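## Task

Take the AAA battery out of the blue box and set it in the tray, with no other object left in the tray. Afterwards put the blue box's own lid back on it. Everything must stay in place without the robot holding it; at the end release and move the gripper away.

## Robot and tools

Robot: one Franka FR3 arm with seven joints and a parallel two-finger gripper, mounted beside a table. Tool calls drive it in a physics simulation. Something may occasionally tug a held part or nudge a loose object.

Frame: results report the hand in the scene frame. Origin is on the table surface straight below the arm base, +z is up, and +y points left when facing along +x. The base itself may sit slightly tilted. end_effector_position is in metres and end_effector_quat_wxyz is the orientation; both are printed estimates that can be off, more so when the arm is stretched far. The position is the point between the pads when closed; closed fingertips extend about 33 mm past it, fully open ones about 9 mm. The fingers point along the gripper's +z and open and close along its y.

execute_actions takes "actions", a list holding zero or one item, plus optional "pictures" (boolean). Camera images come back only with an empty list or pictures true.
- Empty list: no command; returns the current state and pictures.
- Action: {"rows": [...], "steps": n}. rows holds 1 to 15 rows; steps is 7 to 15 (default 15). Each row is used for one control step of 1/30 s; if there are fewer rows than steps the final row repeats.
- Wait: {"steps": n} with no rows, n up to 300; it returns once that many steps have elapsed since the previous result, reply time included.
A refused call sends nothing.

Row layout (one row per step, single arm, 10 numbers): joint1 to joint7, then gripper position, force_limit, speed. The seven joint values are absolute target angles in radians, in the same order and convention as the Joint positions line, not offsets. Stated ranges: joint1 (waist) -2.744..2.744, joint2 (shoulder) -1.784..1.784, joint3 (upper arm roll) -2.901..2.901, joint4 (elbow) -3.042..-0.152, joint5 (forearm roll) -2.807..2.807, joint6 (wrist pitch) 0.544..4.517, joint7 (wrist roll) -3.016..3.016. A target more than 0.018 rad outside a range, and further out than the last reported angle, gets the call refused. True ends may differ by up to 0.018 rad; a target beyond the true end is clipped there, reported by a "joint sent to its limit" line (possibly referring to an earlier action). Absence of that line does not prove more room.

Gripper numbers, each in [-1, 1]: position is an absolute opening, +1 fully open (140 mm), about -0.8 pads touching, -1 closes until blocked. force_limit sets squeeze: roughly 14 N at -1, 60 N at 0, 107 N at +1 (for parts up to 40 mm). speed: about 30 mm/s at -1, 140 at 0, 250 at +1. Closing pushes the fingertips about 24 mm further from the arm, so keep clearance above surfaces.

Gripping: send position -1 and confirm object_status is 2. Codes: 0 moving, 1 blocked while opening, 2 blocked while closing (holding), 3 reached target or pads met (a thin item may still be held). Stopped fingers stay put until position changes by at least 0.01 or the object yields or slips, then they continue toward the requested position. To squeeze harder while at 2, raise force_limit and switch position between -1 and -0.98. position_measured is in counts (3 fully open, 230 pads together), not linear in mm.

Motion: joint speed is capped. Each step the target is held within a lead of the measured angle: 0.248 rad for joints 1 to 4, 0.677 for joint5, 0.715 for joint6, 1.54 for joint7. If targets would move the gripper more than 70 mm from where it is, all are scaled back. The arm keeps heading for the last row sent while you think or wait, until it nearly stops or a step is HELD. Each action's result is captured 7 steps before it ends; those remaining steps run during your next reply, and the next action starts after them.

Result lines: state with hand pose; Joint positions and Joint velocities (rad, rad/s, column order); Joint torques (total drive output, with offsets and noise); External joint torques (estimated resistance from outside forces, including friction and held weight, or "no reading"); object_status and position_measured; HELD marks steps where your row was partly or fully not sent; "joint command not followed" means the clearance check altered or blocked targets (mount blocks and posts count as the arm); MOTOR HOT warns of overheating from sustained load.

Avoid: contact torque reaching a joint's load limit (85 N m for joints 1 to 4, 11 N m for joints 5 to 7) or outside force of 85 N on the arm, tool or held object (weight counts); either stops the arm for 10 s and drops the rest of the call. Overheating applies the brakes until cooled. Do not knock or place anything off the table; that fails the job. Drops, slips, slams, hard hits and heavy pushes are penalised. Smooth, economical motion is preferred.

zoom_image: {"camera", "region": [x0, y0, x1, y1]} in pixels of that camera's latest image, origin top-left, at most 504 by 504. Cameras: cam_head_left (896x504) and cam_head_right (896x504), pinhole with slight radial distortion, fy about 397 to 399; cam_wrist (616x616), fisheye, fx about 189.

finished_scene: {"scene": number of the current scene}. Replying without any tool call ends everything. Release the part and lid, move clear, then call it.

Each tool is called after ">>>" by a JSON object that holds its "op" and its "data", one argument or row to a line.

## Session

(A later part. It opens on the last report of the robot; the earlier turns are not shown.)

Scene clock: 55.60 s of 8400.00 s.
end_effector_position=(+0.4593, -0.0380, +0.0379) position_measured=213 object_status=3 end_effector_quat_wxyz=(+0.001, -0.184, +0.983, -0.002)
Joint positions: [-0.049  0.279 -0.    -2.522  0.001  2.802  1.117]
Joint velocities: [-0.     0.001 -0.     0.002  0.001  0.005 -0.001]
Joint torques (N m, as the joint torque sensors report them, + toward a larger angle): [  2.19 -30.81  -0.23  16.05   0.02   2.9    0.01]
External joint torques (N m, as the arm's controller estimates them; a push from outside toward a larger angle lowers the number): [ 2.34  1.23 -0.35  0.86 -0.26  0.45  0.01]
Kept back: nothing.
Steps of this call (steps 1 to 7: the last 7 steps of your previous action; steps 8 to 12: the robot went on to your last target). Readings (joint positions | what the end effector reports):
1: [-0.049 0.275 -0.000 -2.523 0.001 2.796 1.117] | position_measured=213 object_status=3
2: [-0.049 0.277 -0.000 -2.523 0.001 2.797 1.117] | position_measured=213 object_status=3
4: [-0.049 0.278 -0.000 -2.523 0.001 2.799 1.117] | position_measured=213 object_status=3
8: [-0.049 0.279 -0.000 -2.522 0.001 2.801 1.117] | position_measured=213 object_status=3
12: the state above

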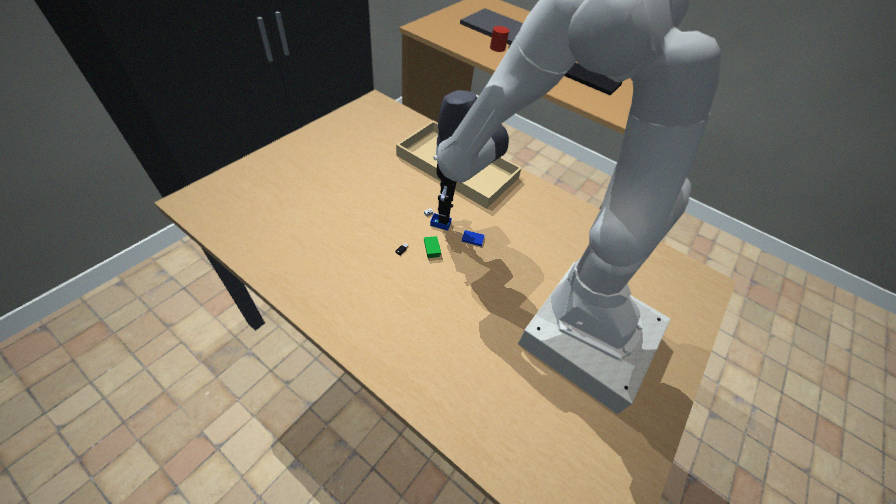

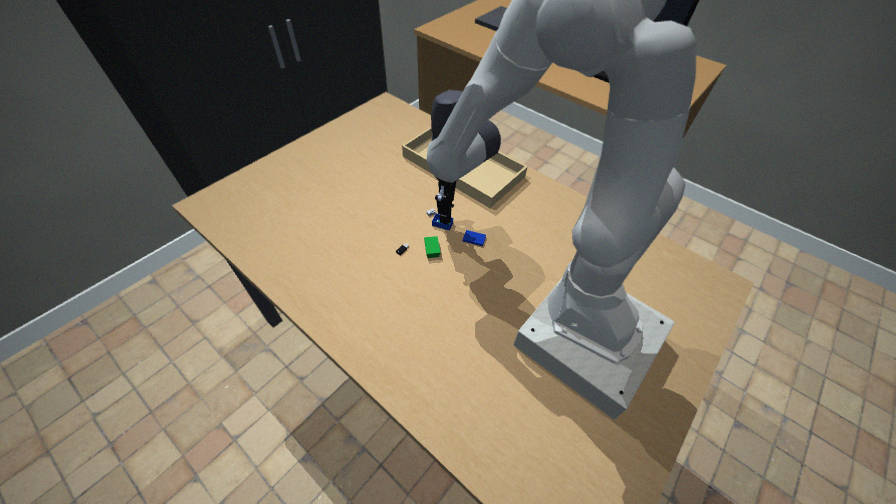

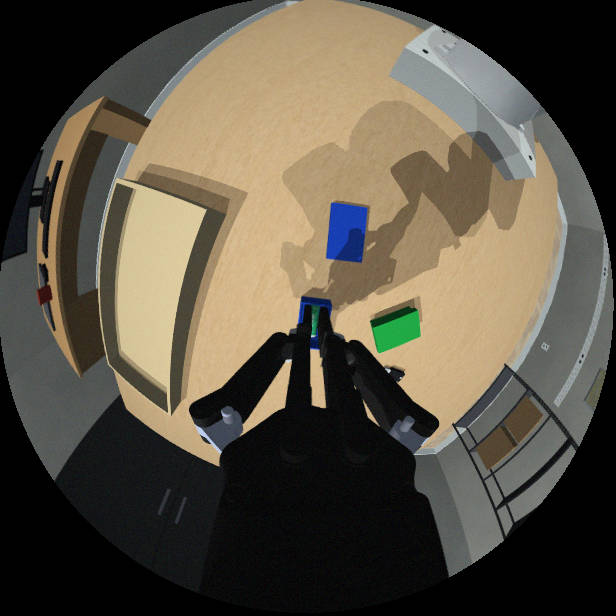

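>>> {"op": "execute_actions", "data": {
  "actions": [
    {"rows":[[-0.047,0.287,0,-2.519,0,2.81,1.117,-0.67,-0.4,-0.5],[-0.047,0.287,0,-2.519,0,2.81,1.117,-0.67,-0.4,-0.5],[-0.047,0.287,0,-2.519,0,2.81,1.117,-0.67,-0.4,-0.5],[-0.047,0.287,0,-2.519,0,2.81,1.117,-0.67,-0.4,-0.5],[-0.047,0.287,0,-2.519,0,2.81,1.117,-0.67,-0.4,-0.5],[-0.047,0.287,0,-2.519,0,2.81,1.117,-0.67,-0.4,-0.5],[-0.047,0.287,0,-2.519,0,2.81,1.117,-0.67,-0.4,-0.5],[-0.047,0.287,0,-2.519,0,2.81,1.117,-0.67,-0.4,-0.5],[-0.047,0.287,0,-2.519,0,2.81,1.117,-1,-0.4,-0.5]],"steps":15}
  ]
}}

>>> {"op": "execute_actions", "data": {
  "actions": [
    {"steps":15}
  ]
}}

>>> {"op": "execute_actions", "data": {
  "actions": [
    {"rows":[[-0.047,0.27,0,-2.522,0,2.798,1.117,-1,-0.4,-0.5],[-0.047,0.25,0,-2.526,0,2.783,1.117,-1,-0.4,-0.5],[-0.047,0.23,0,-2.53,0,2.768,1.117,-1,-0.4,-0.5],[-0.047,0.21,0,-2.534,0,2.753,1.117,-1,-0.4,-0.5],[-0.047,0.19,0,-2.54,0,2.738,1.117,-1,-0.4,-0.5],[-0.047,0.17,0,-2.544,0,2.72,1.117,-1,-0.4,-0.5]],"steps":15}
  ],
  "pictures": true
}}

Scene clock: 56.50 s of 8400.00 s.
end_effector_position=(+0.4589, -0.0379, +0.0354) position_measured=213 object_status=3 end_effector_quat_wxyz=(+0.001, -0.184, +0.983, -0.001)
Joint positions: [-0.049  0.285 -0.    -2.521  0.001  2.806  1.117]
Joint velocities: [ 0.001  0.001  0.001  0.001  0.001  0.006 -0.002]
Joint torques (N m, as the joint torque sensors report them, + toward a larger angle): [  2.42 -31.    -0.4   15.03   0.09   2.83   0.03]
External joint torques (N m, as the arm's controller estimates them; a push from outside toward a larger angle lowers the number): [ 2.5   1.18 -0.59 -0.06 -0.18  0.38  0.03]
Steps of this call (steps 1 to 15: the robot went on to your last target; steps 16 to 19: nothing new was sent; steps 20 to 27: the first 8 steps of this action). Readings (joint positions | what the end effector reports):
20: [-0.049 0.279 -0.000 -2.521 0.001 2.803 1.117] | position_measured=213 object_status=3
21: [-0.049 0.281 -0.000 -2.521 0.001 2.804 1.117] | position_measured=213 object_status=3
23: [-0.049 0.284 -0.000 -2.521 0.001 2.805 1.117] | position_measured=213 object_status=3
27: the state above

Scene clock: 57.00 s of 8400.00 s.
end_effector_position=(+0.4594, -0.0380, +0.0355) position_measured=219 object_status=2 end_effector_quat_wxyz=(+0.001, -0.184, +0.983, -0.001)
Joint positions: [-0.049  0.285 -0.    -2.521  0.001  2.807  1.117]
Joint velocities: [-0.001 -0.    -0.001 -0.    -0.001  0.002 -0.001]
Joint torques (N m, as the joint torque sensors report them, + toward a larger angle): [  2.13 -31.03  -0.17  15.11   0.06   2.86  -0.03]
External joint torques (N m, as the arm's controller estimates them; a push from outside toward a larger angle lowers the number): [ 2.32  1.16 -0.25  0.1  -0.22  0.41 -0.03]
Kept back: nothing.
Steps of this call (steps 1 to 7: the last 7 steps of your previous action; steps 8 to 15: the robot went on to your last target). Readings (joint positions | what the end effector reports):
1: [-0.049 0.285 -0.000 -2.521 0.001 2.806 1.117] | position_measured=213 object_status=0
2: [-0.049 0.285 -0.000 -2.521 0.001 2.807 1.117] | position_measured=217 object_status=0
4: [-0.049 0.285 -0.000 -2.521 0.001 2.807 1.117] | position_measured=219 object_status=0
8: [-0.049 0.285 -0.000 -2.521 0.001 2.807 1.117] | position_measured=219 object_status=0
15: the state above
The arm was judged still, so your last target was given up. Only a new action makes it travel on or press farther. Fingers that are still opening or closing keep moving.

Scene clock: 57.27 s of 8400.00 s.
end_effector_position=(+0.4672, -0.0385, +0.0714) position_measured=219 object_status=2 end_effector_quat_wxyz=(+0.016, -0.184, +0.983, -0.005)
Joint positions: [-0.049  0.187 -0.    -2.537  0.001  2.756  1.117]
Joint velocities: [-0.    -0.308  0.    -0.001 -0.    -0.176  0.   ]
Joint torques (N m, as the joint torque sensors report them, + toward a larger angle): [  2.7  -26.36  -0.56  12.06   0.14   1.61  -0.05]
External joint torques (N m, as the arm's controller estimates them; a push from outside toward a larger angle lowers the number): [ 2.84 -2.06 -0.59 -1.63 -0.21 -0.35 -0.04]
Steps of this call (steps 1 to 8: the first 8 steps of this action). Readings (joint positions | what the end effector reports):
1: [-0.049 0.284 -0.000 -2.521 0.001 2.806 1.117] | position_measured=219 object_status=2
2: [-0.049 0.278 -0.000 -2.523 0.001 2.802 1.117] | position_measured=219 object_status=2
4: [-0.049 0.253 -0.000 -2.529 0.001 2.789 1.117] | position_measured=219 object_status=2
8: the state above

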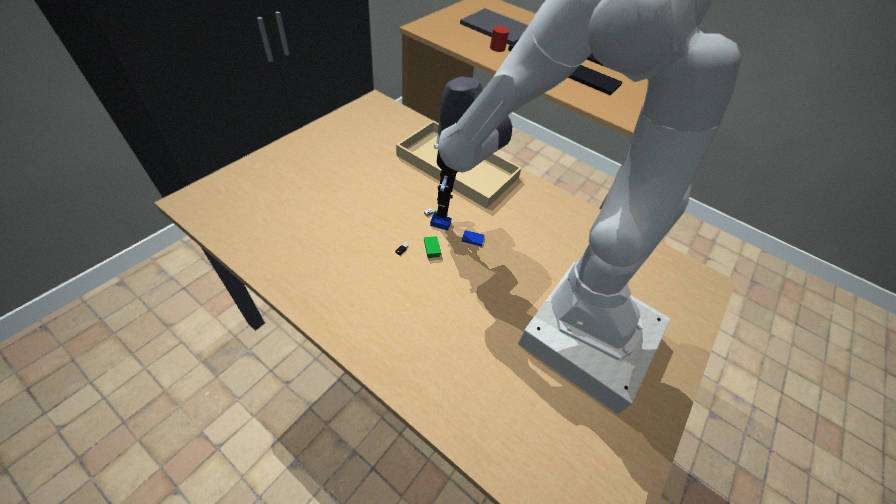

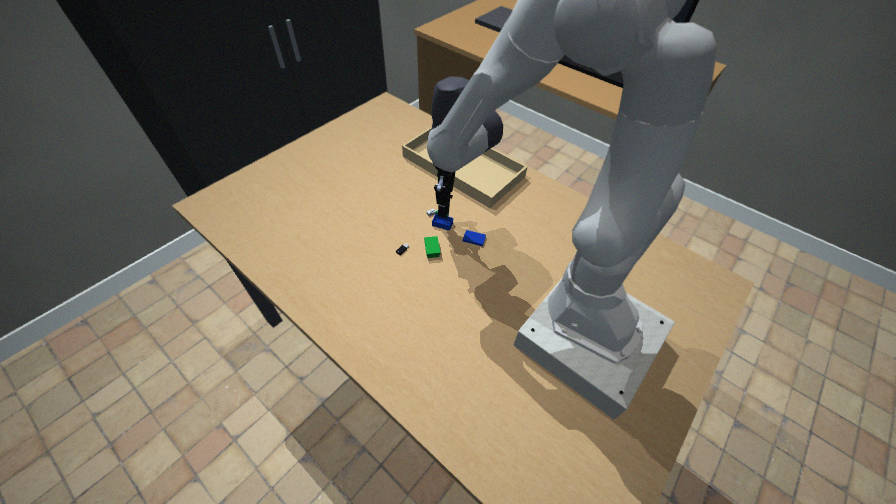

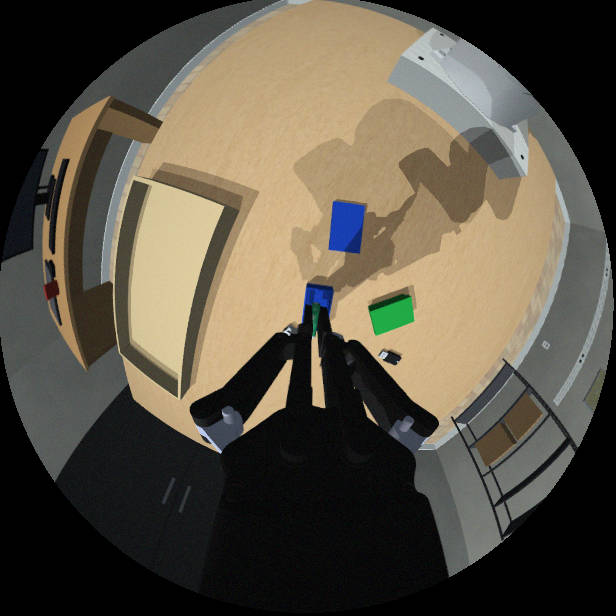

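>>> {"op": "execute_actions", "data": {
  "actions": [
    {"rows":[[-0.047,0.0,0,-2.56,0,2.56,1.117,-1,-0.4,-0.5]],"steps":15}
  ]
}}

>>> {"op": "execute_actions", "data": {
  "actions": [
    {"rows":[[-0.15,0.08,0,-2.43,0,2.51,1.117,-1,-0.4,-0.5],[-0.15,0.08,0,-2.43,0,2.51,1.117,-1,-0.4,-0.5],[-0.15,0.08,0,-2.43,0,2.51,1.117,-1,-0.4,-0.5],[-0.28,0.2,0,-2.25,0,2.45,1.117,-1,-0.4,-0.5],[-0.28,0.2,0,-2.25,0,2.45,1.117,-1,-0.4,-0.5],[-0.28,0.2,0,-2.25,0,2.45,1.117,-1,-0.4,-0.5],[-0.28,0.2,0,-2.25,0,2.45,1.117,-1,-0.4,-0.5],[-0.42,0.31,0,-2.077,0,2.39,1.117,-1,-0.4,-0.5]],"steps":15}
  ]
}}

>>> {"op": "execute_actions", "data": {
  "actions": [
    {"steps":25}
  ],
  "pictures": true
}}

Scene clock: 58.23 s of 8400.00 s.
end_effector_position=(+0.4642, -0.0380, +0.1369) position_measured=219 object_status=2 end_effector_quat_wxyz=(+0.022, -0.184, +0.983, -0.007)
Joint positions: [-0.049  0.001 -0.    -2.554  0.001  2.599  1.117]
Joint velocities: [ 0.    -0.041 -0.001 -0.013  0.001 -0.208  0.   ]
Joint torques (N m, as the joint torque sensors report them, + toward a larger angle): [  2.07 -25.74   0.03  15.53   0.21   2.02   0.02]
External joint torques (N m, as the arm's controller estimates them; a push from outside toward a larger angle lowers the number): [ 2.16 -1.74  0.13 -1.94 -0.24 -0.25  0.02]
Steps of this call (steps 1 to 7: the last 7 steps of your previous action; steps 8 to 21: the robot went on to your last target; steps 22 to 29: the first 8 steps of this action). Readings (joint positions | what the end effector reports):
22: [-0.049 0.152 -0.000 -2.550 0.001 2.699 1.117] | position_measured=219 object_status=2
23: [-0.049 0.109 -0.000 -2.560 0.001 2.670 1.117] | position_measured=219 object_status=2
25: [-0.049 0.041 -0.000 -2.558 0.001 2.636 1.117] | position_measured=219 object_status=2
29: the state above

Scene clock: 58.73 s of 8400.00 s.
end_effector_position=(+0.5214, -0.1503, +0.1452) position_measured=219 object_status=2 end_effector_quat_wxyz=(+0.017, -0.086, +0.996, -0.007)
Joint positions: [-0.254  0.179  0.005 -2.278 -0.     2.491  1.117]
Joint velocities: [-0.909  0.805 -0.001  1.238  0.    -0.278 -0.001]
Joint torques (N m, as the joint torque sensors report them, + toward a larger angle): [ -3.55 -34.99  -1.75  16.6    0.71   1.76  -0.04]
External joint torques (N m, as the arm's controller estimates them; a push from outside toward a larger angle lowers the number): [-1.55  1.61  0.33 -0.3   0.07 -0.28 -0.03]
Steps of this call (steps 1 to 7: the last 7 steps of your previous action; steps 8 to 15: the first 8 steps of this action). Readings (joint positions | what the end effector reports):
8: [-0.065 0.015 0.008 -2.535 0.000 2.559 1.117] | position_measured=219 object_status=2
9: [-0.087 0.039 0.009 -2.500 0.000 2.551 1.117] | position_measured=219 object_status=2
11: [-0.134 0.075 0.008 -2.439 -0.000 2.533 1.117] | position_measured=219 object_status=2
15: the state above

Scene clock: 59.57 s of 8400.00 s.
end_effector_position=(+0.5274, -0.2584, +0.1448) position_measured=219 object_status=2 end_effector_quat_wxyz=(+0.003, +0.001, +1.000, -0.003)
Joint positions: [-0.422  0.308 -0.001 -2.079 -0.     2.393  1.117]
Joint velocities: [ 0.     0.002 -0.001  0.     0.    -0.006 -0.001]
Joint torques (N m, as the joint torque sensors report them, + toward a larger angle): [  1.32 -38.     0.68  21.56   0.69   2.37  -0.04]
External joint torques (N m, as the arm's controller estimates them; a push from outside toward a larger angle lowers the number): [ 1.42  0.89  0.5   0.37  0.14 -0.08 -0.04]
Kept back: nothing.
Steps of this call (steps 1 to 7: the last 7 steps of your previous action; steps 8 to 25: the robot went on to your last target). Readings (joint positions | what the end effector reports):
1: [-0.285 0.206 0.006 -2.237 -0.000 2.481 1.117] | position_measured=219 object_status=2
2: [-0.316 0.232 0.005 -2.196 -0.000 2.469 1.117] | position_measured=219 object_status=2
4: [-0.373 0.275 0.001 -2.129 -0.000 2.447 1.117] | position_measured=219 object_status=2
8: [-0.422 0.304 -0.009 -2.087 -0.000 2.418 1.117] | position_measured=219 object_status=2
25: the state above

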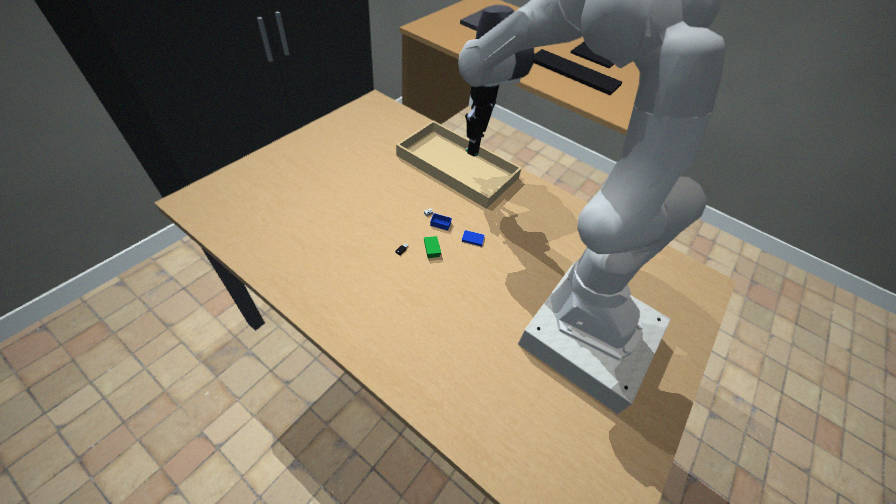

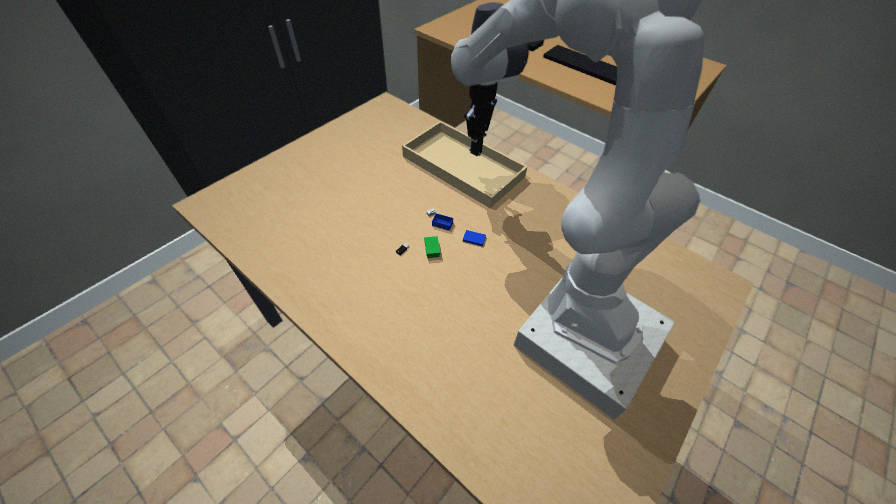

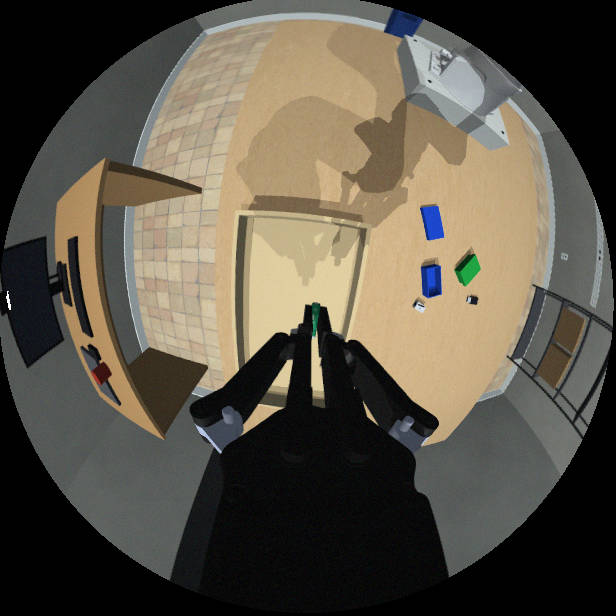

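>>> {"op": "execute_actions", "data": {
  "actions": [
    {"rows":[[-0.42,0.4,0,-2.07,0,2.5,1.117,-1,-0.4,-0.5],[-0.42,0.4,0,-2.07,0,2.5,1.117,-1,-0.4,-0.5],[-0.42,0.4,0,-2.07,0,2.5,1.117,-1,-0.4,-0.5],[-0.42,0.47,0,-2.06,0,2.55,1.117,-1,-0.4,-0.5],[-0.42,0.47,0,-2.06,0,2.55,1.117,-1,-0.4,-0.5],[-0.42,0.47,0,-2.06,0,2.55,1.117,-1,-0.4,-0.5],[-0.42,0.515,0,-2.055,0,2.572,1.117,-1,-0.4,-0.5]],"steps":15}
  ]
}}

>>> {"op": "execute_actions", "data": {
  "actions": [
    {"steps":20}
  ]
}}

>>> {"op": "execute_actions", "data": {
  "actions": [
    {"rows":[[-0.42,0.515,0,-2.055,0,2.572,1.117,-0.55,-0.4,-0.3]],"steps":15}
  ]
}}

>>> {"op": "execute_actions", "data": {
  "actions": [
    {"rows":[[-0.42,0.4,0,-2.07,0,2.47,1.117,-0.15,-0.3,0],[-0.42,0.4,0,-2.07,0,2.47,1.117,-0.15,-0.3,0],[-0.42,0.4,0,-2.07,0,2.47,1.117,-0.15,-0.3,0],[-0.42,0.25,0,-2.1,0,2.35,1.117,-0.15,-0.3,0]],"steps":15}
  ],
  "pictures": true
}}

Scene clock: 60.43 s of 8400.00 s.
end_effector_position=(+0.5249, -0.2572, +0.0626) position_measured=219 object_status=2 end_effector_quat_wxyz=(-0.011, +0.001, +1.000, +0.004)
Joint positions: [-0.422  0.478 -0.001 -2.06  -0.     2.513  1.117]
Joint velocities: [0.001 0.591 0.001 0.001 0.    0.318 0.001]
Joint torques (N m, as the joint torque sensors report them, + toward a larger angle): [  1.71 -48.85   0.05  20.89   0.62   3.33   0.02]
External joint torques (N m, as the arm's controller estimates them; a push from outside toward a larger angle lowers the number): [ 1.75  1.35 -0.36 -0.56  0.18  0.47  0.01]
Steps of this call (steps 1 to 15: the robot went on to your last target; steps 16 to 18: nothing new was sent; steps 19 to 26: the first 8 steps of this action). Readings (joint positions | what the end effector reports):
19: [-0.422 0.318 -0.001 -2.073 -0.000 2.407 1.117] | position_measured=219 object_status=2
20: [-0.422 0.339 -0.001 -2.068 -0.000 2.426 1.117] | position_measured=219 object_status=2
22: [-0.422 0.383 -0.001 -2.064 -0.000 2.457 1.117] | position_measured=219 object_status=2
26: the state above

Scene clock: 61.10 s of 8400.00 s.
end_effector_position=(+0.5303, -0.2599, +0.0461) position_measured=219 object_status=2 end_effector_quat_wxyz=(-0.001, +0.001, +1.000, -0.001)
Joint positions: [-0.422  0.516 -0.001 -2.057 -0.     2.568  1.117]
Joint velocities: [-0.    -0.001  0.001 -0.     0.001  0.006 -0.   ]
Joint torques (N m, as the joint torque sensors report them, + toward a larger angle): [  1.94 -42.74  -0.24  18.67   0.63   2.79  -0.07]
External joint torques (N m, as the arm's controller estimates them; a push from outside toward a larger angle lowers the number): [ 1.83 -0.36 -0.79 -0.04  0.2   0.38 -0.07]
Kept back: nothing.
Steps of this call (steps 1 to 7: the last 7 steps of your previous action; steps 8 to 20: the robot went on to your last target). Readings (joint positions | what the end effector reports):
1: [-0.422 0.495 -0.001 -2.060 -0.000 2.522 1.117] | position_measured=219 object_status=2
2: [-0.422 0.507 -0.001 -2.060 -0.000 2.530 1.117] | position_measured=219 object_status=2
4: [-0.422 0.517 -0.001 -2.061 -0.000 2.541 1.117] | position_measured=219 object_status=2
8: [-0.422 0.517 -0.001 -2.058 -0.000 2.556 1.117] | position_measured=219 object_status=2
20: the state above

Scene clock: 61.37 s of 8400.00 s.
end_effector_position=(+0.5306, -0.2601, +0.0462) position_measured=199 object_status=0 end_effector_quat_wxyz=(-0.001, +0.001, +1.000, -0.001)
Joint positions: [-0.422  0.516 -0.001 -2.057 -0.     2.569  1.117]
Joint velocities: [-0.     0.     0.001  0.001  0.     0.002 -0.002]
Joint torques (N m, as the joint torque sensors report them, + toward a larger angle): [  0.98 -42.79   0.63  17.65   0.57   2.83  -0.07]
External joint torques (N m, as the arm's controller estimates them; a push from outside toward a larger angle lowers the number): [ 1.02 -0.36  0.22 -1.1   0.14  0.41 -0.07]
Steps of this call (steps 1 to 8: the first 8 steps of this action). Readings (joint positions | what the end effector reports):
1: [-0.422 0.516 -0.001 -2.057 -0.000 2.568 1.117] | position_measured=219 object_status=0
2: [-0.422 0.516 -0.001 -2.057 -0.000 2.569 1.117] | position_measured=219 object_status=0
4: [-0.422 0.516 -0.001 -2.057 -0.000 2.569 1.117] | position_measured=203 object_status=0
8: the state above

Scene clock: 61.87 s of 8400.00 s.
end_effector_position=(+0.5392, -0.2640, +0.1635) position_measured=150 object_status=0 end_effector_quat_wxyz=(+0.028, +0.001, +0.999, -0.015)
Joint positions: [-0.422  0.275 -0.001 -2.09  -0.     2.426  1.117]
Joint velocities: [-0.    -0.669  0.001  0.043 -0.    -0.374 -0.   ]
Joint torques (N m, as the joint torque sensors report them, + toward a larger angle): [  2.11 -19.2    1.18  11.89   0.69   0.59  -0.08]
External joint torques (N m, as the arm's controller estimates them; a push from outside toward a larger angle lowers the number): [ 2.22 -0.67  1.08  0.64  0.22 -0.41 -0.08]
Steps of this call (steps 1 to 7: the last 7 steps of your previous action; steps 8 to 15: the first 8 steps of this action). Readings (joint positions | what the end effector reports):
8: [-0.422 0.505 -0.001 -2.064 -0.000 2.555 1.117] | position_measured=199 object_status=0
9: [-0.422 0.479 -0.001 -2.072 -0.000 2.537 1.117] | position_measured=193 object_status=0
11: [-0.422 0.421 -0.001 -2.079 -0.000 2.504 1.117] | position_measured=178 object_status=0
15: the state above

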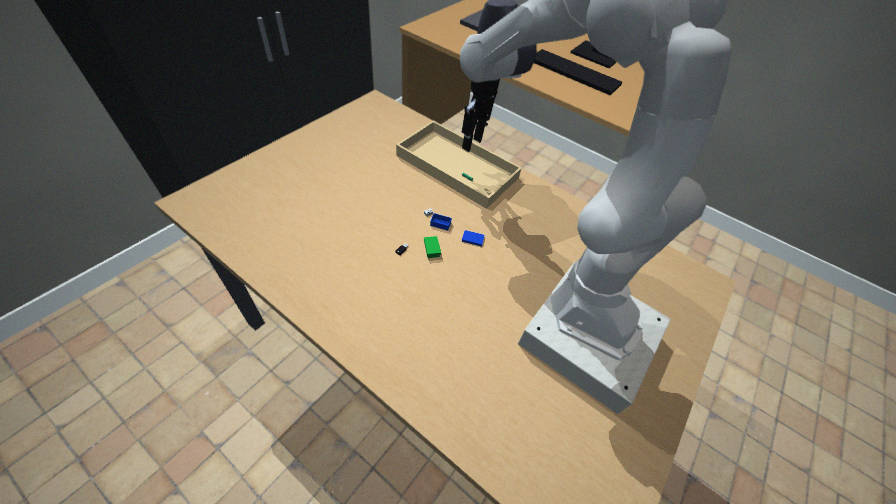

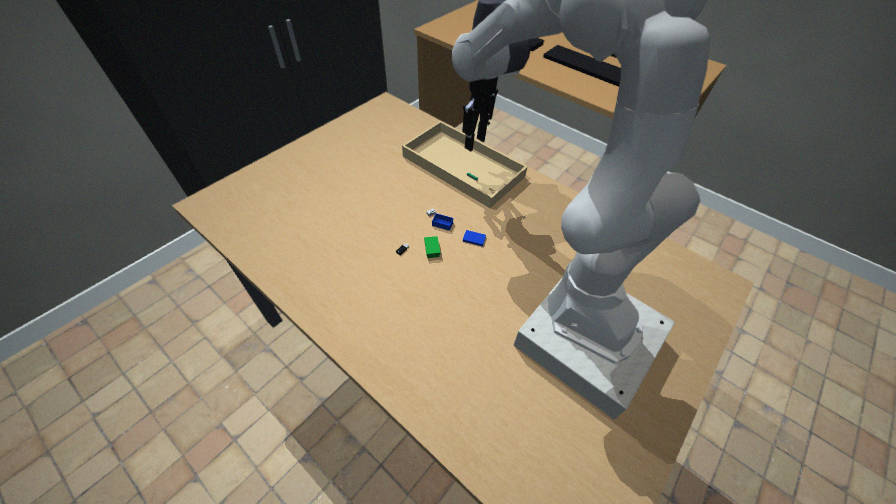

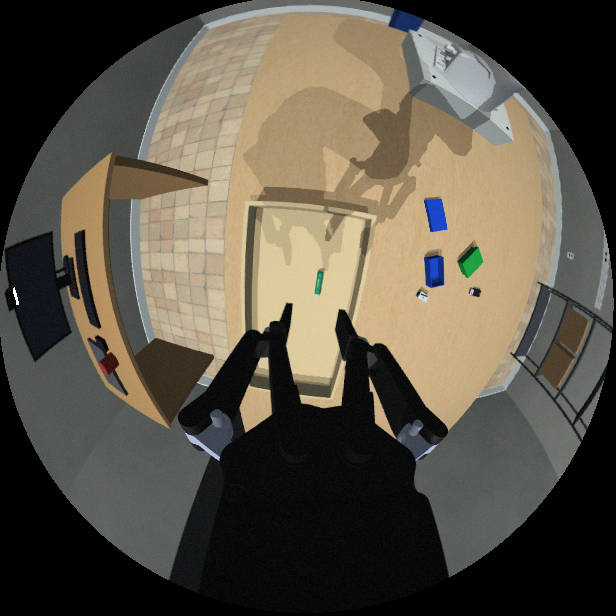

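>>> {"op": "execute_actions", "data": {
  "actions": [
    {"rows":[[-0.3,0.0,0,-2.5,0,2.5,1.062,-0.15,-0.3,0],[-0.3,0.0,0,-2.5,0,2.5,1.062,-0.15,-0.3,0],[-0.3,0.0,0,-2.5,0,2.5,1.062,-0.15,-0.3,0],[-0.3,0.0,0,-2.5,0,2.5,1.062,-0.15,-0.3,0],[-0.3,0.0,0,-2.5,0,2.5,1.062,-0.15,-0.3,0],[-0.3,0.0,0,-2.5,0,2.5,1.062,-0.15,-0.3,0],[-0.15,-0.135,0,-2.9,0,2.765,1.062,-0.15,-0.3,0]],"steps":15}
  ]
}}

>>> {"op": "execute_actions", "data": {
  "actions": [
    {"steps":20}
  ]
}}

>>> {"op": "execute_actions", "data": {
  "actions": [
    {"rows":[[-0.15,0,0,-2.89,0,2.89,1.062,-0.15,-0.3,0],[-0.15,0,0,-2.89,0,2.89,1.062,-0.15,-0.3,0],[-0.15,0,0,-2.89,0,2.89,1.062,-0.15,-0.3,0],[-0.15,0,0,-2.89,0,2.89,1.062,-0.15,-0.3,0],[-0.15,0,0,-2.89,0,2.89,1.062,-0.15,-0.3,0],[-0.15,0,0,-2.89,0,2.89,1.062,-0.15,-0.3,0],[-0.15,0,0,-2.89,0,2.89,1.062,-0.15,-0.3,0],[-0.15,0.077,0,-2.884,0,2.963,1.062,-0.15,-0.3,0]],"steps":15}
  ]
}}

>>> {"op": "execute_actions", "data": {
  "actions": [
    {"steps":25}
  ],
  "pictures": true
}}

Scene clock: 63.17 s of 8400.00 s.
end_effector_position=(+0.4414, -0.1312, +0.1532) position_measured=148 object_status=3 end_effector_quat_wxyz=(+0.015, -0.095, +0.995, -0.007)
Joint positions: [-0.249 -0.043 -0.008 -2.549  0.001  2.536  1.09 ]
Joint velocities: [ 1.15  -1.258  0.062 -2.17   0.001  1.337 -0.078]
Joint torques (N m, as the joint torque sensors report them, + toward a larger angle): [  3.72 -18.6    1.46  21.34   0.41   3.49  -0.4 ]
External joint torques (N m, as the arm's controller estimates them; a push from outside toward a larger angle lowers the number): [ 2.77 -0.88 -0.68 -2.47  0.39  0.74 -0.37]
Steps of this call (steps 1 to 7: the last 7 steps of your previous action; steps 8 to 30: the robot went on to your last target; step 31: nothing new was sent; steps 32 to 39: the first 8 steps of this action). Readings (joint positions | what the end effector reports):
32: [-0.409 0.222 -0.009 -2.140 0.000 2.373 1.113] | position_measured=148 object_status=3
33: [-0.389 0.168 -0.013 -2.208 0.000 2.390 1.109] | position_measured=148 object_status=3
35: [-0.346 0.074 -0.006 -2.327 0.000 2.422 1.102] | position_measured=148 object_status=3
39: the state above

Scene clock: 63.83 s of 8400.00 s.
end_effector_position=(+0.3376, -0.0630, +0.0876) position_measured=148 object_status=3 end_effector_quat_wxyz=(-0.003, -0.158, +0.987, -0.000)
Joint positions: [-0.153 -0.133  0.001 -2.898  0.     2.757  1.068]
Joint velocities: [ 0.    -0.     0.001 -0.001  0.     0.033 -0.011]
Joint torques (N m, as the joint torque sensors report them, + toward a larger angle): [  2.84 -20.13  -0.85  13.71   0.21   2.79  -0.39]
External joint torques (N m, as the arm's controller estimates them; a push from outside toward a larger angle lowers the number): [ 2.85 -1.41 -0.71 -1.92 -0.09  0.39 -0.39]
Kept back: nothing.
Steps of this call (steps 1 to 7: the last 7 steps of your previous action; steps 8 to 20: the robot went on to your last target). Readings (joint positions | what the end effector reports):
1: [-0.215 -0.079 -0.002 -2.618 0.001 2.576 1.087] | position_measured=148 object_status=3
2: [-0.191 -0.100 0.005 -2.677 0.000 2.603 1.086] | position_measured=148 object_status=3
4: [-0.167 -0.118 0.008 -2.781 0.000 2.649 1.082] | position_measured=148 object_status=3
8: [-0.154 -0.124 0.004 -2.886 0.000 2.705 1.076] | position_measured=148 object_status=3
20: the state above

Scene clock: 64.10 s of 8400.00 s.
end_effector_position=(+0.3318, -0.0619, +0.0513) position_measured=148 object_status=3 end_effector_quat_wxyz=(-0.012, -0.159, +0.987, +0.003)
Joint positions: [-0.152  0.008  0.001 -2.889  0.     2.87   1.067]
Joint velocities: [ 0.004  0.655 -0.     0.17   0.     0.613 -0.004]
Joint torques (N m, as the joint torque sensors report them, + toward a larger angle): [  1.44 -12.06  -1.08   7.04   0.22   1.34  -0.12]
External joint torques (N m, as the arm's controller estimates them; a push from outside toward a larger angle lowers the number): [ 1.73 -0.06 -0.74  0.34 -0.2   0.58 -0.12]
Steps of this call (steps 1 to 8: the first 8 steps of this action). Readings (joint positions | what the end effector reports):
1: [-0.152 -0.114 0.001 -2.893 0.000 2.778 1.068] | position_measured=148 object_status=3
2: [-0.152 -0.078 0.001 -2.888 0.000 2.799 1.068] | position_measured=148 object_status=3
4: [-0.152 -0.029 0.001 -2.891 0.000 2.827 1.067] | position_measured=148 object_status=3
8: the state above

Scene clock: 64.93 s of 8400.00 s.
end_effector_position=(+0.3381, -0.0631, +0.0366) position_measured=148 object_status=3 end_effector_quat_wxyz=(+0.000, -0.160, +0.987, -0.001)
Joint positions: [-0.152  0.075  0.001 -2.886  0.     2.96   1.065]
Joint velocities: [-0.    -0.001  0.    -0.001 -0.001  0.003  0.   ]
Joint torques (N m, as the joint torque sensors report them, + toward a larger angle): [  2.33 -21.47  -0.83  11.98   0.15   2.89  -0.15]
External joint torques (N m, as the arm's controller estimates them; a push from outside toward a larger angle lowers the number): [ 2.38  0.86 -0.85 -0.04  0.    0.46 -0.15]
Kept back: nothing.
Steps of this call (steps 1 to 7: the last 7 steps of your previous action; steps 8 to 25: the robot went on to your last target). Readings (joint positions | what the end effector reports):
1: [-0.152 0.030 0.001 -2.886 0.000 2.887 1.066] | position_measured=148 object_status=3
2: [-0.152 0.047 0.001 -2.885 0.000 2.900 1.066] | position_measured=148 object_status=3
4: [-0.152 0.067 0.001 -2.886 0.000 2.919 1.066] | position_measured=148 object_status=3
8: [-0.152 0.075 0.001 -2.886 0.000 2.941 1.066] | position_measured=148 object_status=3
25: the state above

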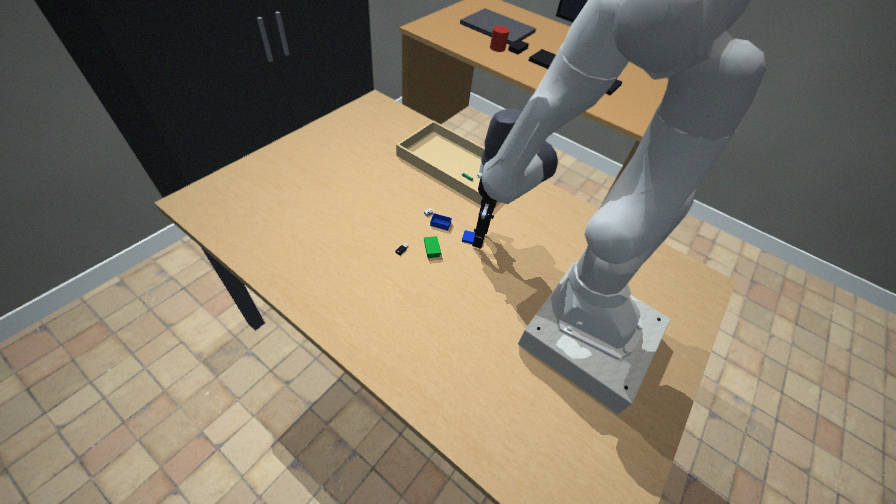

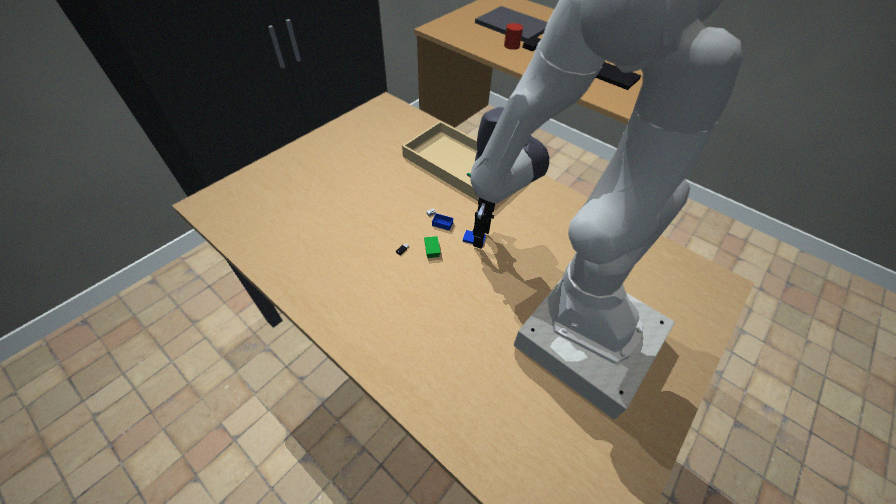

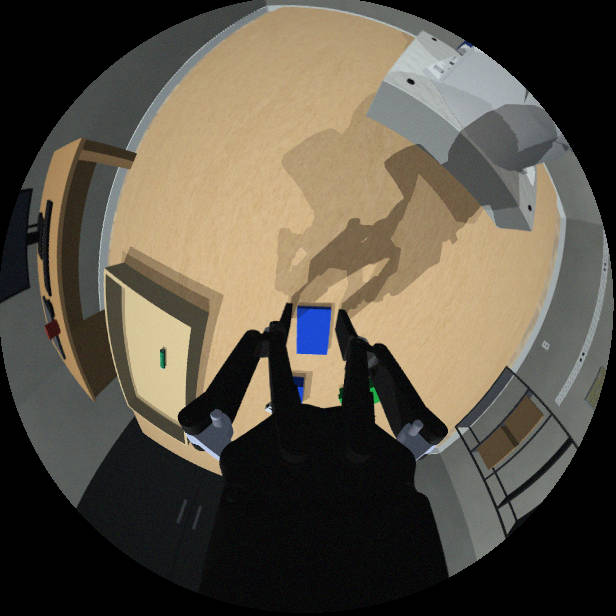

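>>> {"op": "execute_actions", "data": {
  "actions": [
    {"rows":[[-0.15,0.077,0,-2.884,0,2.963,1.062,-1,-0.3,-0.5]],"steps":15}
  ]
}}

>>> {"op": "execute_actions", "data": {
  "actions": [
    {"steps":10}
  ]
}}

>>> {"op": "execute_actions", "data": {
  "actions": [
    {"rows":[[-0.15,0.0,0,-2.89,0,2.89,1.062,-1,-0.3,-0.5],[-0.15,0.0,0,-2.89,0,2.89,1.062,-1,-0.3,-0.5],[-0.15,-0.1,0,-2.9,0,2.8,1.08,-1,-0.3,-0.5],[-0.15,-0.1,0,-2.9,0,2.8,1.08,-1,-0.3,-0.5],[-0.15,-0.135,0,-2.9,0,2.765,1.1,-1,-0.3,-0.5],[-0.15,-0.135,0,-2.9,0,2.765,1.1,-1,-0.3,-0.5],[-0.15,-0.135,0,-2.9,0,2.765,1.117,-1,-0.3,-0.5],[-0.12,-0.07,0,-2.8,0,2.73,1.117,-1,-0.3,-0.5],[-0.12,-0.07,0,-2.8,0,2.73,1.117,-1,-0.3,-0.5],[-0.09,0.02,0,-2.68,0,2.7,1.117,-1,-0.3,-0.5],[-0.09,0.02,0,-2.68,0,2.7,1.117,-1,-0.3,-0.5],[-0.06,0.111,0,-2.562,0,2.676,1.117,-1,-0.3,-0.5]],"steps":15}
  ]
}}

>>> {"op": "execute_actions", "data": {
  "actions": [
    {"steps":30}
  ],
  "pictures": true
}}

>>> {"op": "zoom_image", "data": {
  "camera": "cam_wrist",
  "region": [250,260,380,390]
}}

Scene clock: 66.23 s of 8400.00 s.
end_effector_position=(+0.3392, -0.0633, +0.0371) position_measured=177 object_status=0 end_effector_quat_wxyz=(+0.001, -0.160, +0.987, -0.002)
Joint positions: [-0.152  0.075  0.001 -2.885  0.     2.961  1.065]
Joint velocities: [-0.001  0.001  0.001  0.001 -0.001  0.001 -0.   ]
Joint torques (N m, as the joint torque sensors report them, + toward a larger angle): [  2.1  -21.47  -1.25  11.7    0.21   2.79  -0.4 ]
External joint torques (N m, as the arm's controller estimates them; a push from outside toward a larger angle lowers the number): [ 2.15  0.66 -1.28 -0.07  0.07  0.41 -0.4 ]
Steps of this call (steps 1 to 15: the robot went on to your last target; steps 16 to 31: nothing new was sent; steps 32 to 39: the first 8 steps of this action). Readings (joint positions | what the end effector reports):
32: [-0.152 0.075 0.001 -2.886 0.000 2.961 1.065] | position_measured=148 object_status=0
33: [-0.152 0.075 0.001 -2.886 0.000 2.961 1.065] | position_measured=152 object_status=0
35: [-0.152 0.075 0.001 -2.886 0.000 2.961 1.065] | position_measured=161 object_status=0
39: the state above

Scene clock: 66.57 s of 8400.00 s.
end_effector_position=(+0.3392, -0.0633, +0.0371) position_measured=177 object_status=2 end_effector_quat_wxyz=(+0.001, -0.160, +0.987, -0.002)
Joint positions: [-0.152  0.075  0.001 -2.885  0.     2.961  1.065]
Joint velocities: [-0.     0.001 -0.    -0.001  0.    -0.001 -0.002]
Joint torques (N m, as the joint torque sensors report them, + toward a larger angle): [  2.32 -21.43  -0.94  11.75   0.17   2.79  -0.23]
External joint torques (N m, as the arm's controller estimates them; a push from outside toward a larger angle lowers the number): [ 2.38  0.86 -0.95 -0.26  0.02  0.37 -0.23]
Kept back: nothing.
Steps of this call (steps 1 to 7: the last 7 steps of your previous action; steps 8 to 10: the robot went on to your last target). Readings (joint positions | what the end effector reports):
1: [-0.152 0.075 0.001 -2.885 0.000 2.961 1.065] | position_measured=177 object_status=0
2: [-0.152 0.075 0.001 -2.885 0.000 2.961 1.065] | position_measured=177 object_status=0
4: [-0.152 0.075 0.001 -2.885 0.000 2.961 1.065] | position_measured=177 object_status=0
8: [-0.152 0.075 0.001 -2.885 0.000 2.961 1.065] | position_measured=177 object_status=2
10: the state above

Scene clock: 66.83 s of 8400.00 s.
end_effector_position=(+0.3617, -0.0660, +0.0904) position_measured=177 object_status=2 end_effector_quat_wxyz=(+0.024, -0.154, +0.988, -0.010)
Joint positions: [-0.147 -0.107 -0.001 -2.879  0.     2.821  1.08 ]
Joint velocities: [ 0.24   0.377 -0.019  0.878  0.001 -0.564  0.113]
Joint torques (N m, as the joint torque sensors report them, + toward a larger angle): [  4.59 -15.92   0.6   19.97   0.36   2.89  -0.04]
External joint torques (N m, as the arm's controller estimates them; a push from outside toward a larger angle lowers the number): [ 2.09 -0.51 -1.72  0.63  0.05 -0.36 -0.03]
Steps of this call (steps 1 to 8: the first 8 steps of this action). Readings (joint positions | what the end effector reports):
1: [-0.152 0.064 0.001 -2.888 0.000 2.950 1.065] | position_measured=177 object_status=2
2: [-0.152 0.045 0.001 -2.890 0.000 2.939 1.065] | position_measured=177 object_status=2
4: [-0.152 -0.025 0.001 -2.897 0.000 2.895 1.067] | position_measured=177 object_status=2
8: the state above

Scene clock: 67.83 s of 8400.00 s.
end_effector_position=(+0.4512, -0.0427, +0.0911) position_measured=177 object_status=2 end_effector_quat_wxyz=(+0.003, -0.181, +0.984, -0.002)
Joint positions: [-0.063  0.109  0.001 -2.564  0.     2.679  1.112]
Joint velocities: [-0.    -0.     0.     0.001  0.    -0.003  0.003]
Joint torques (N m, as the joint torque sensors report them, + toward a larger angle): [  1.6  -27.8   -0.72  17.49   0.46   2.2    0.15]
External joint torques (N m, as the arm's controller estimates them; a push from outside toward a larger angle lowers the number): [ 1.69  0.9  -0.74  0.2   0.1  -0.26  0.15]
Kept back: nothing.
Steps of this call (steps 1 to 7: the last 7 steps of your previous action; steps 8 to 30: the robot went on to your last target). Readings (joint positions | what the end effector reports):
1: [-0.139 -0.095 -0.001 -2.851 0.000 2.806 1.084] | position_measured=177 object_status=2
2: [-0.128 -0.070 -0.002 -2.811 0.000 2.786 1.087] | position_measured=177 object_status=2
4: [-0.102 -0.002 -0.002 -2.711 0.000 2.755 1.092] | position_measured=177 object_status=2
8: [-0.068 0.091 0.001 -2.586 0.000 2.717 1.100] | position_measured=177 object_status=2
30: the state above
The arm was judged still, so your last target was given up. Only a new action makes it travel on or press farther. Fingers that are still opening or closing keep moving.

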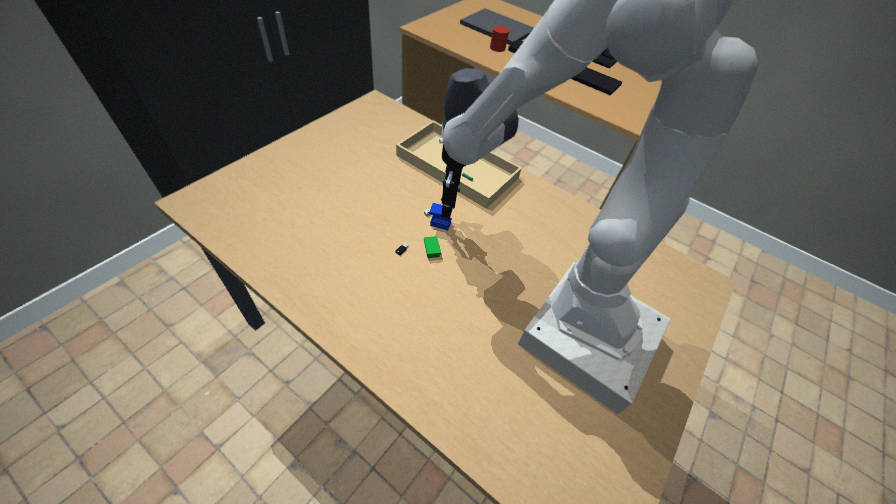

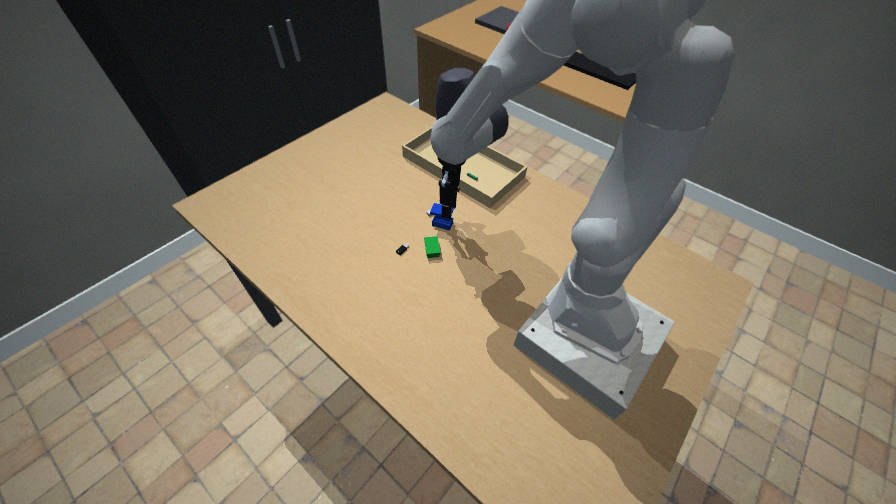

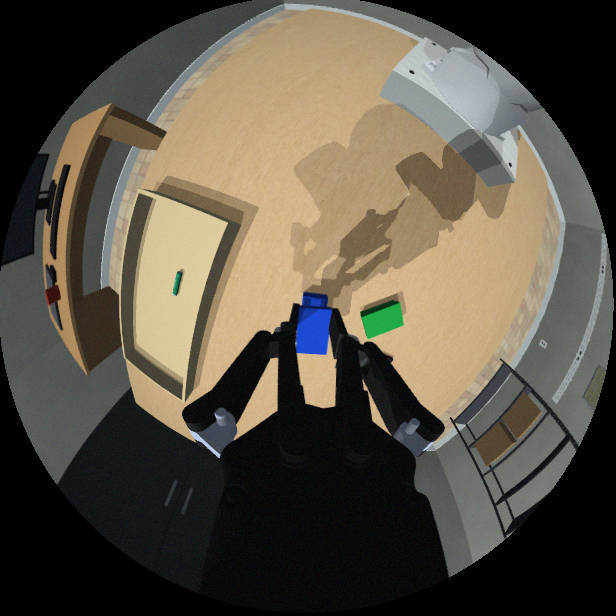

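Region (250, 260, 380, 390) of cam_wrist's 616x616 image, scaled by 3.877, with more detail than that image has.

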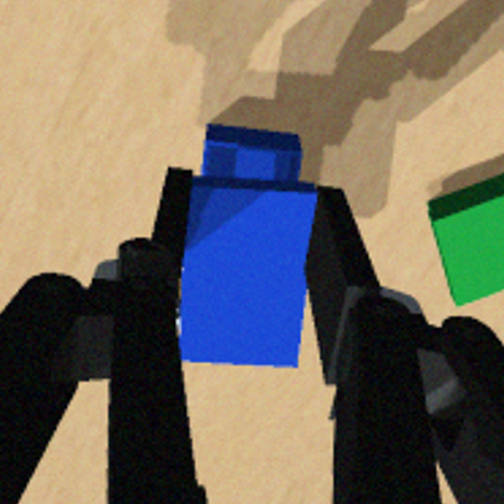

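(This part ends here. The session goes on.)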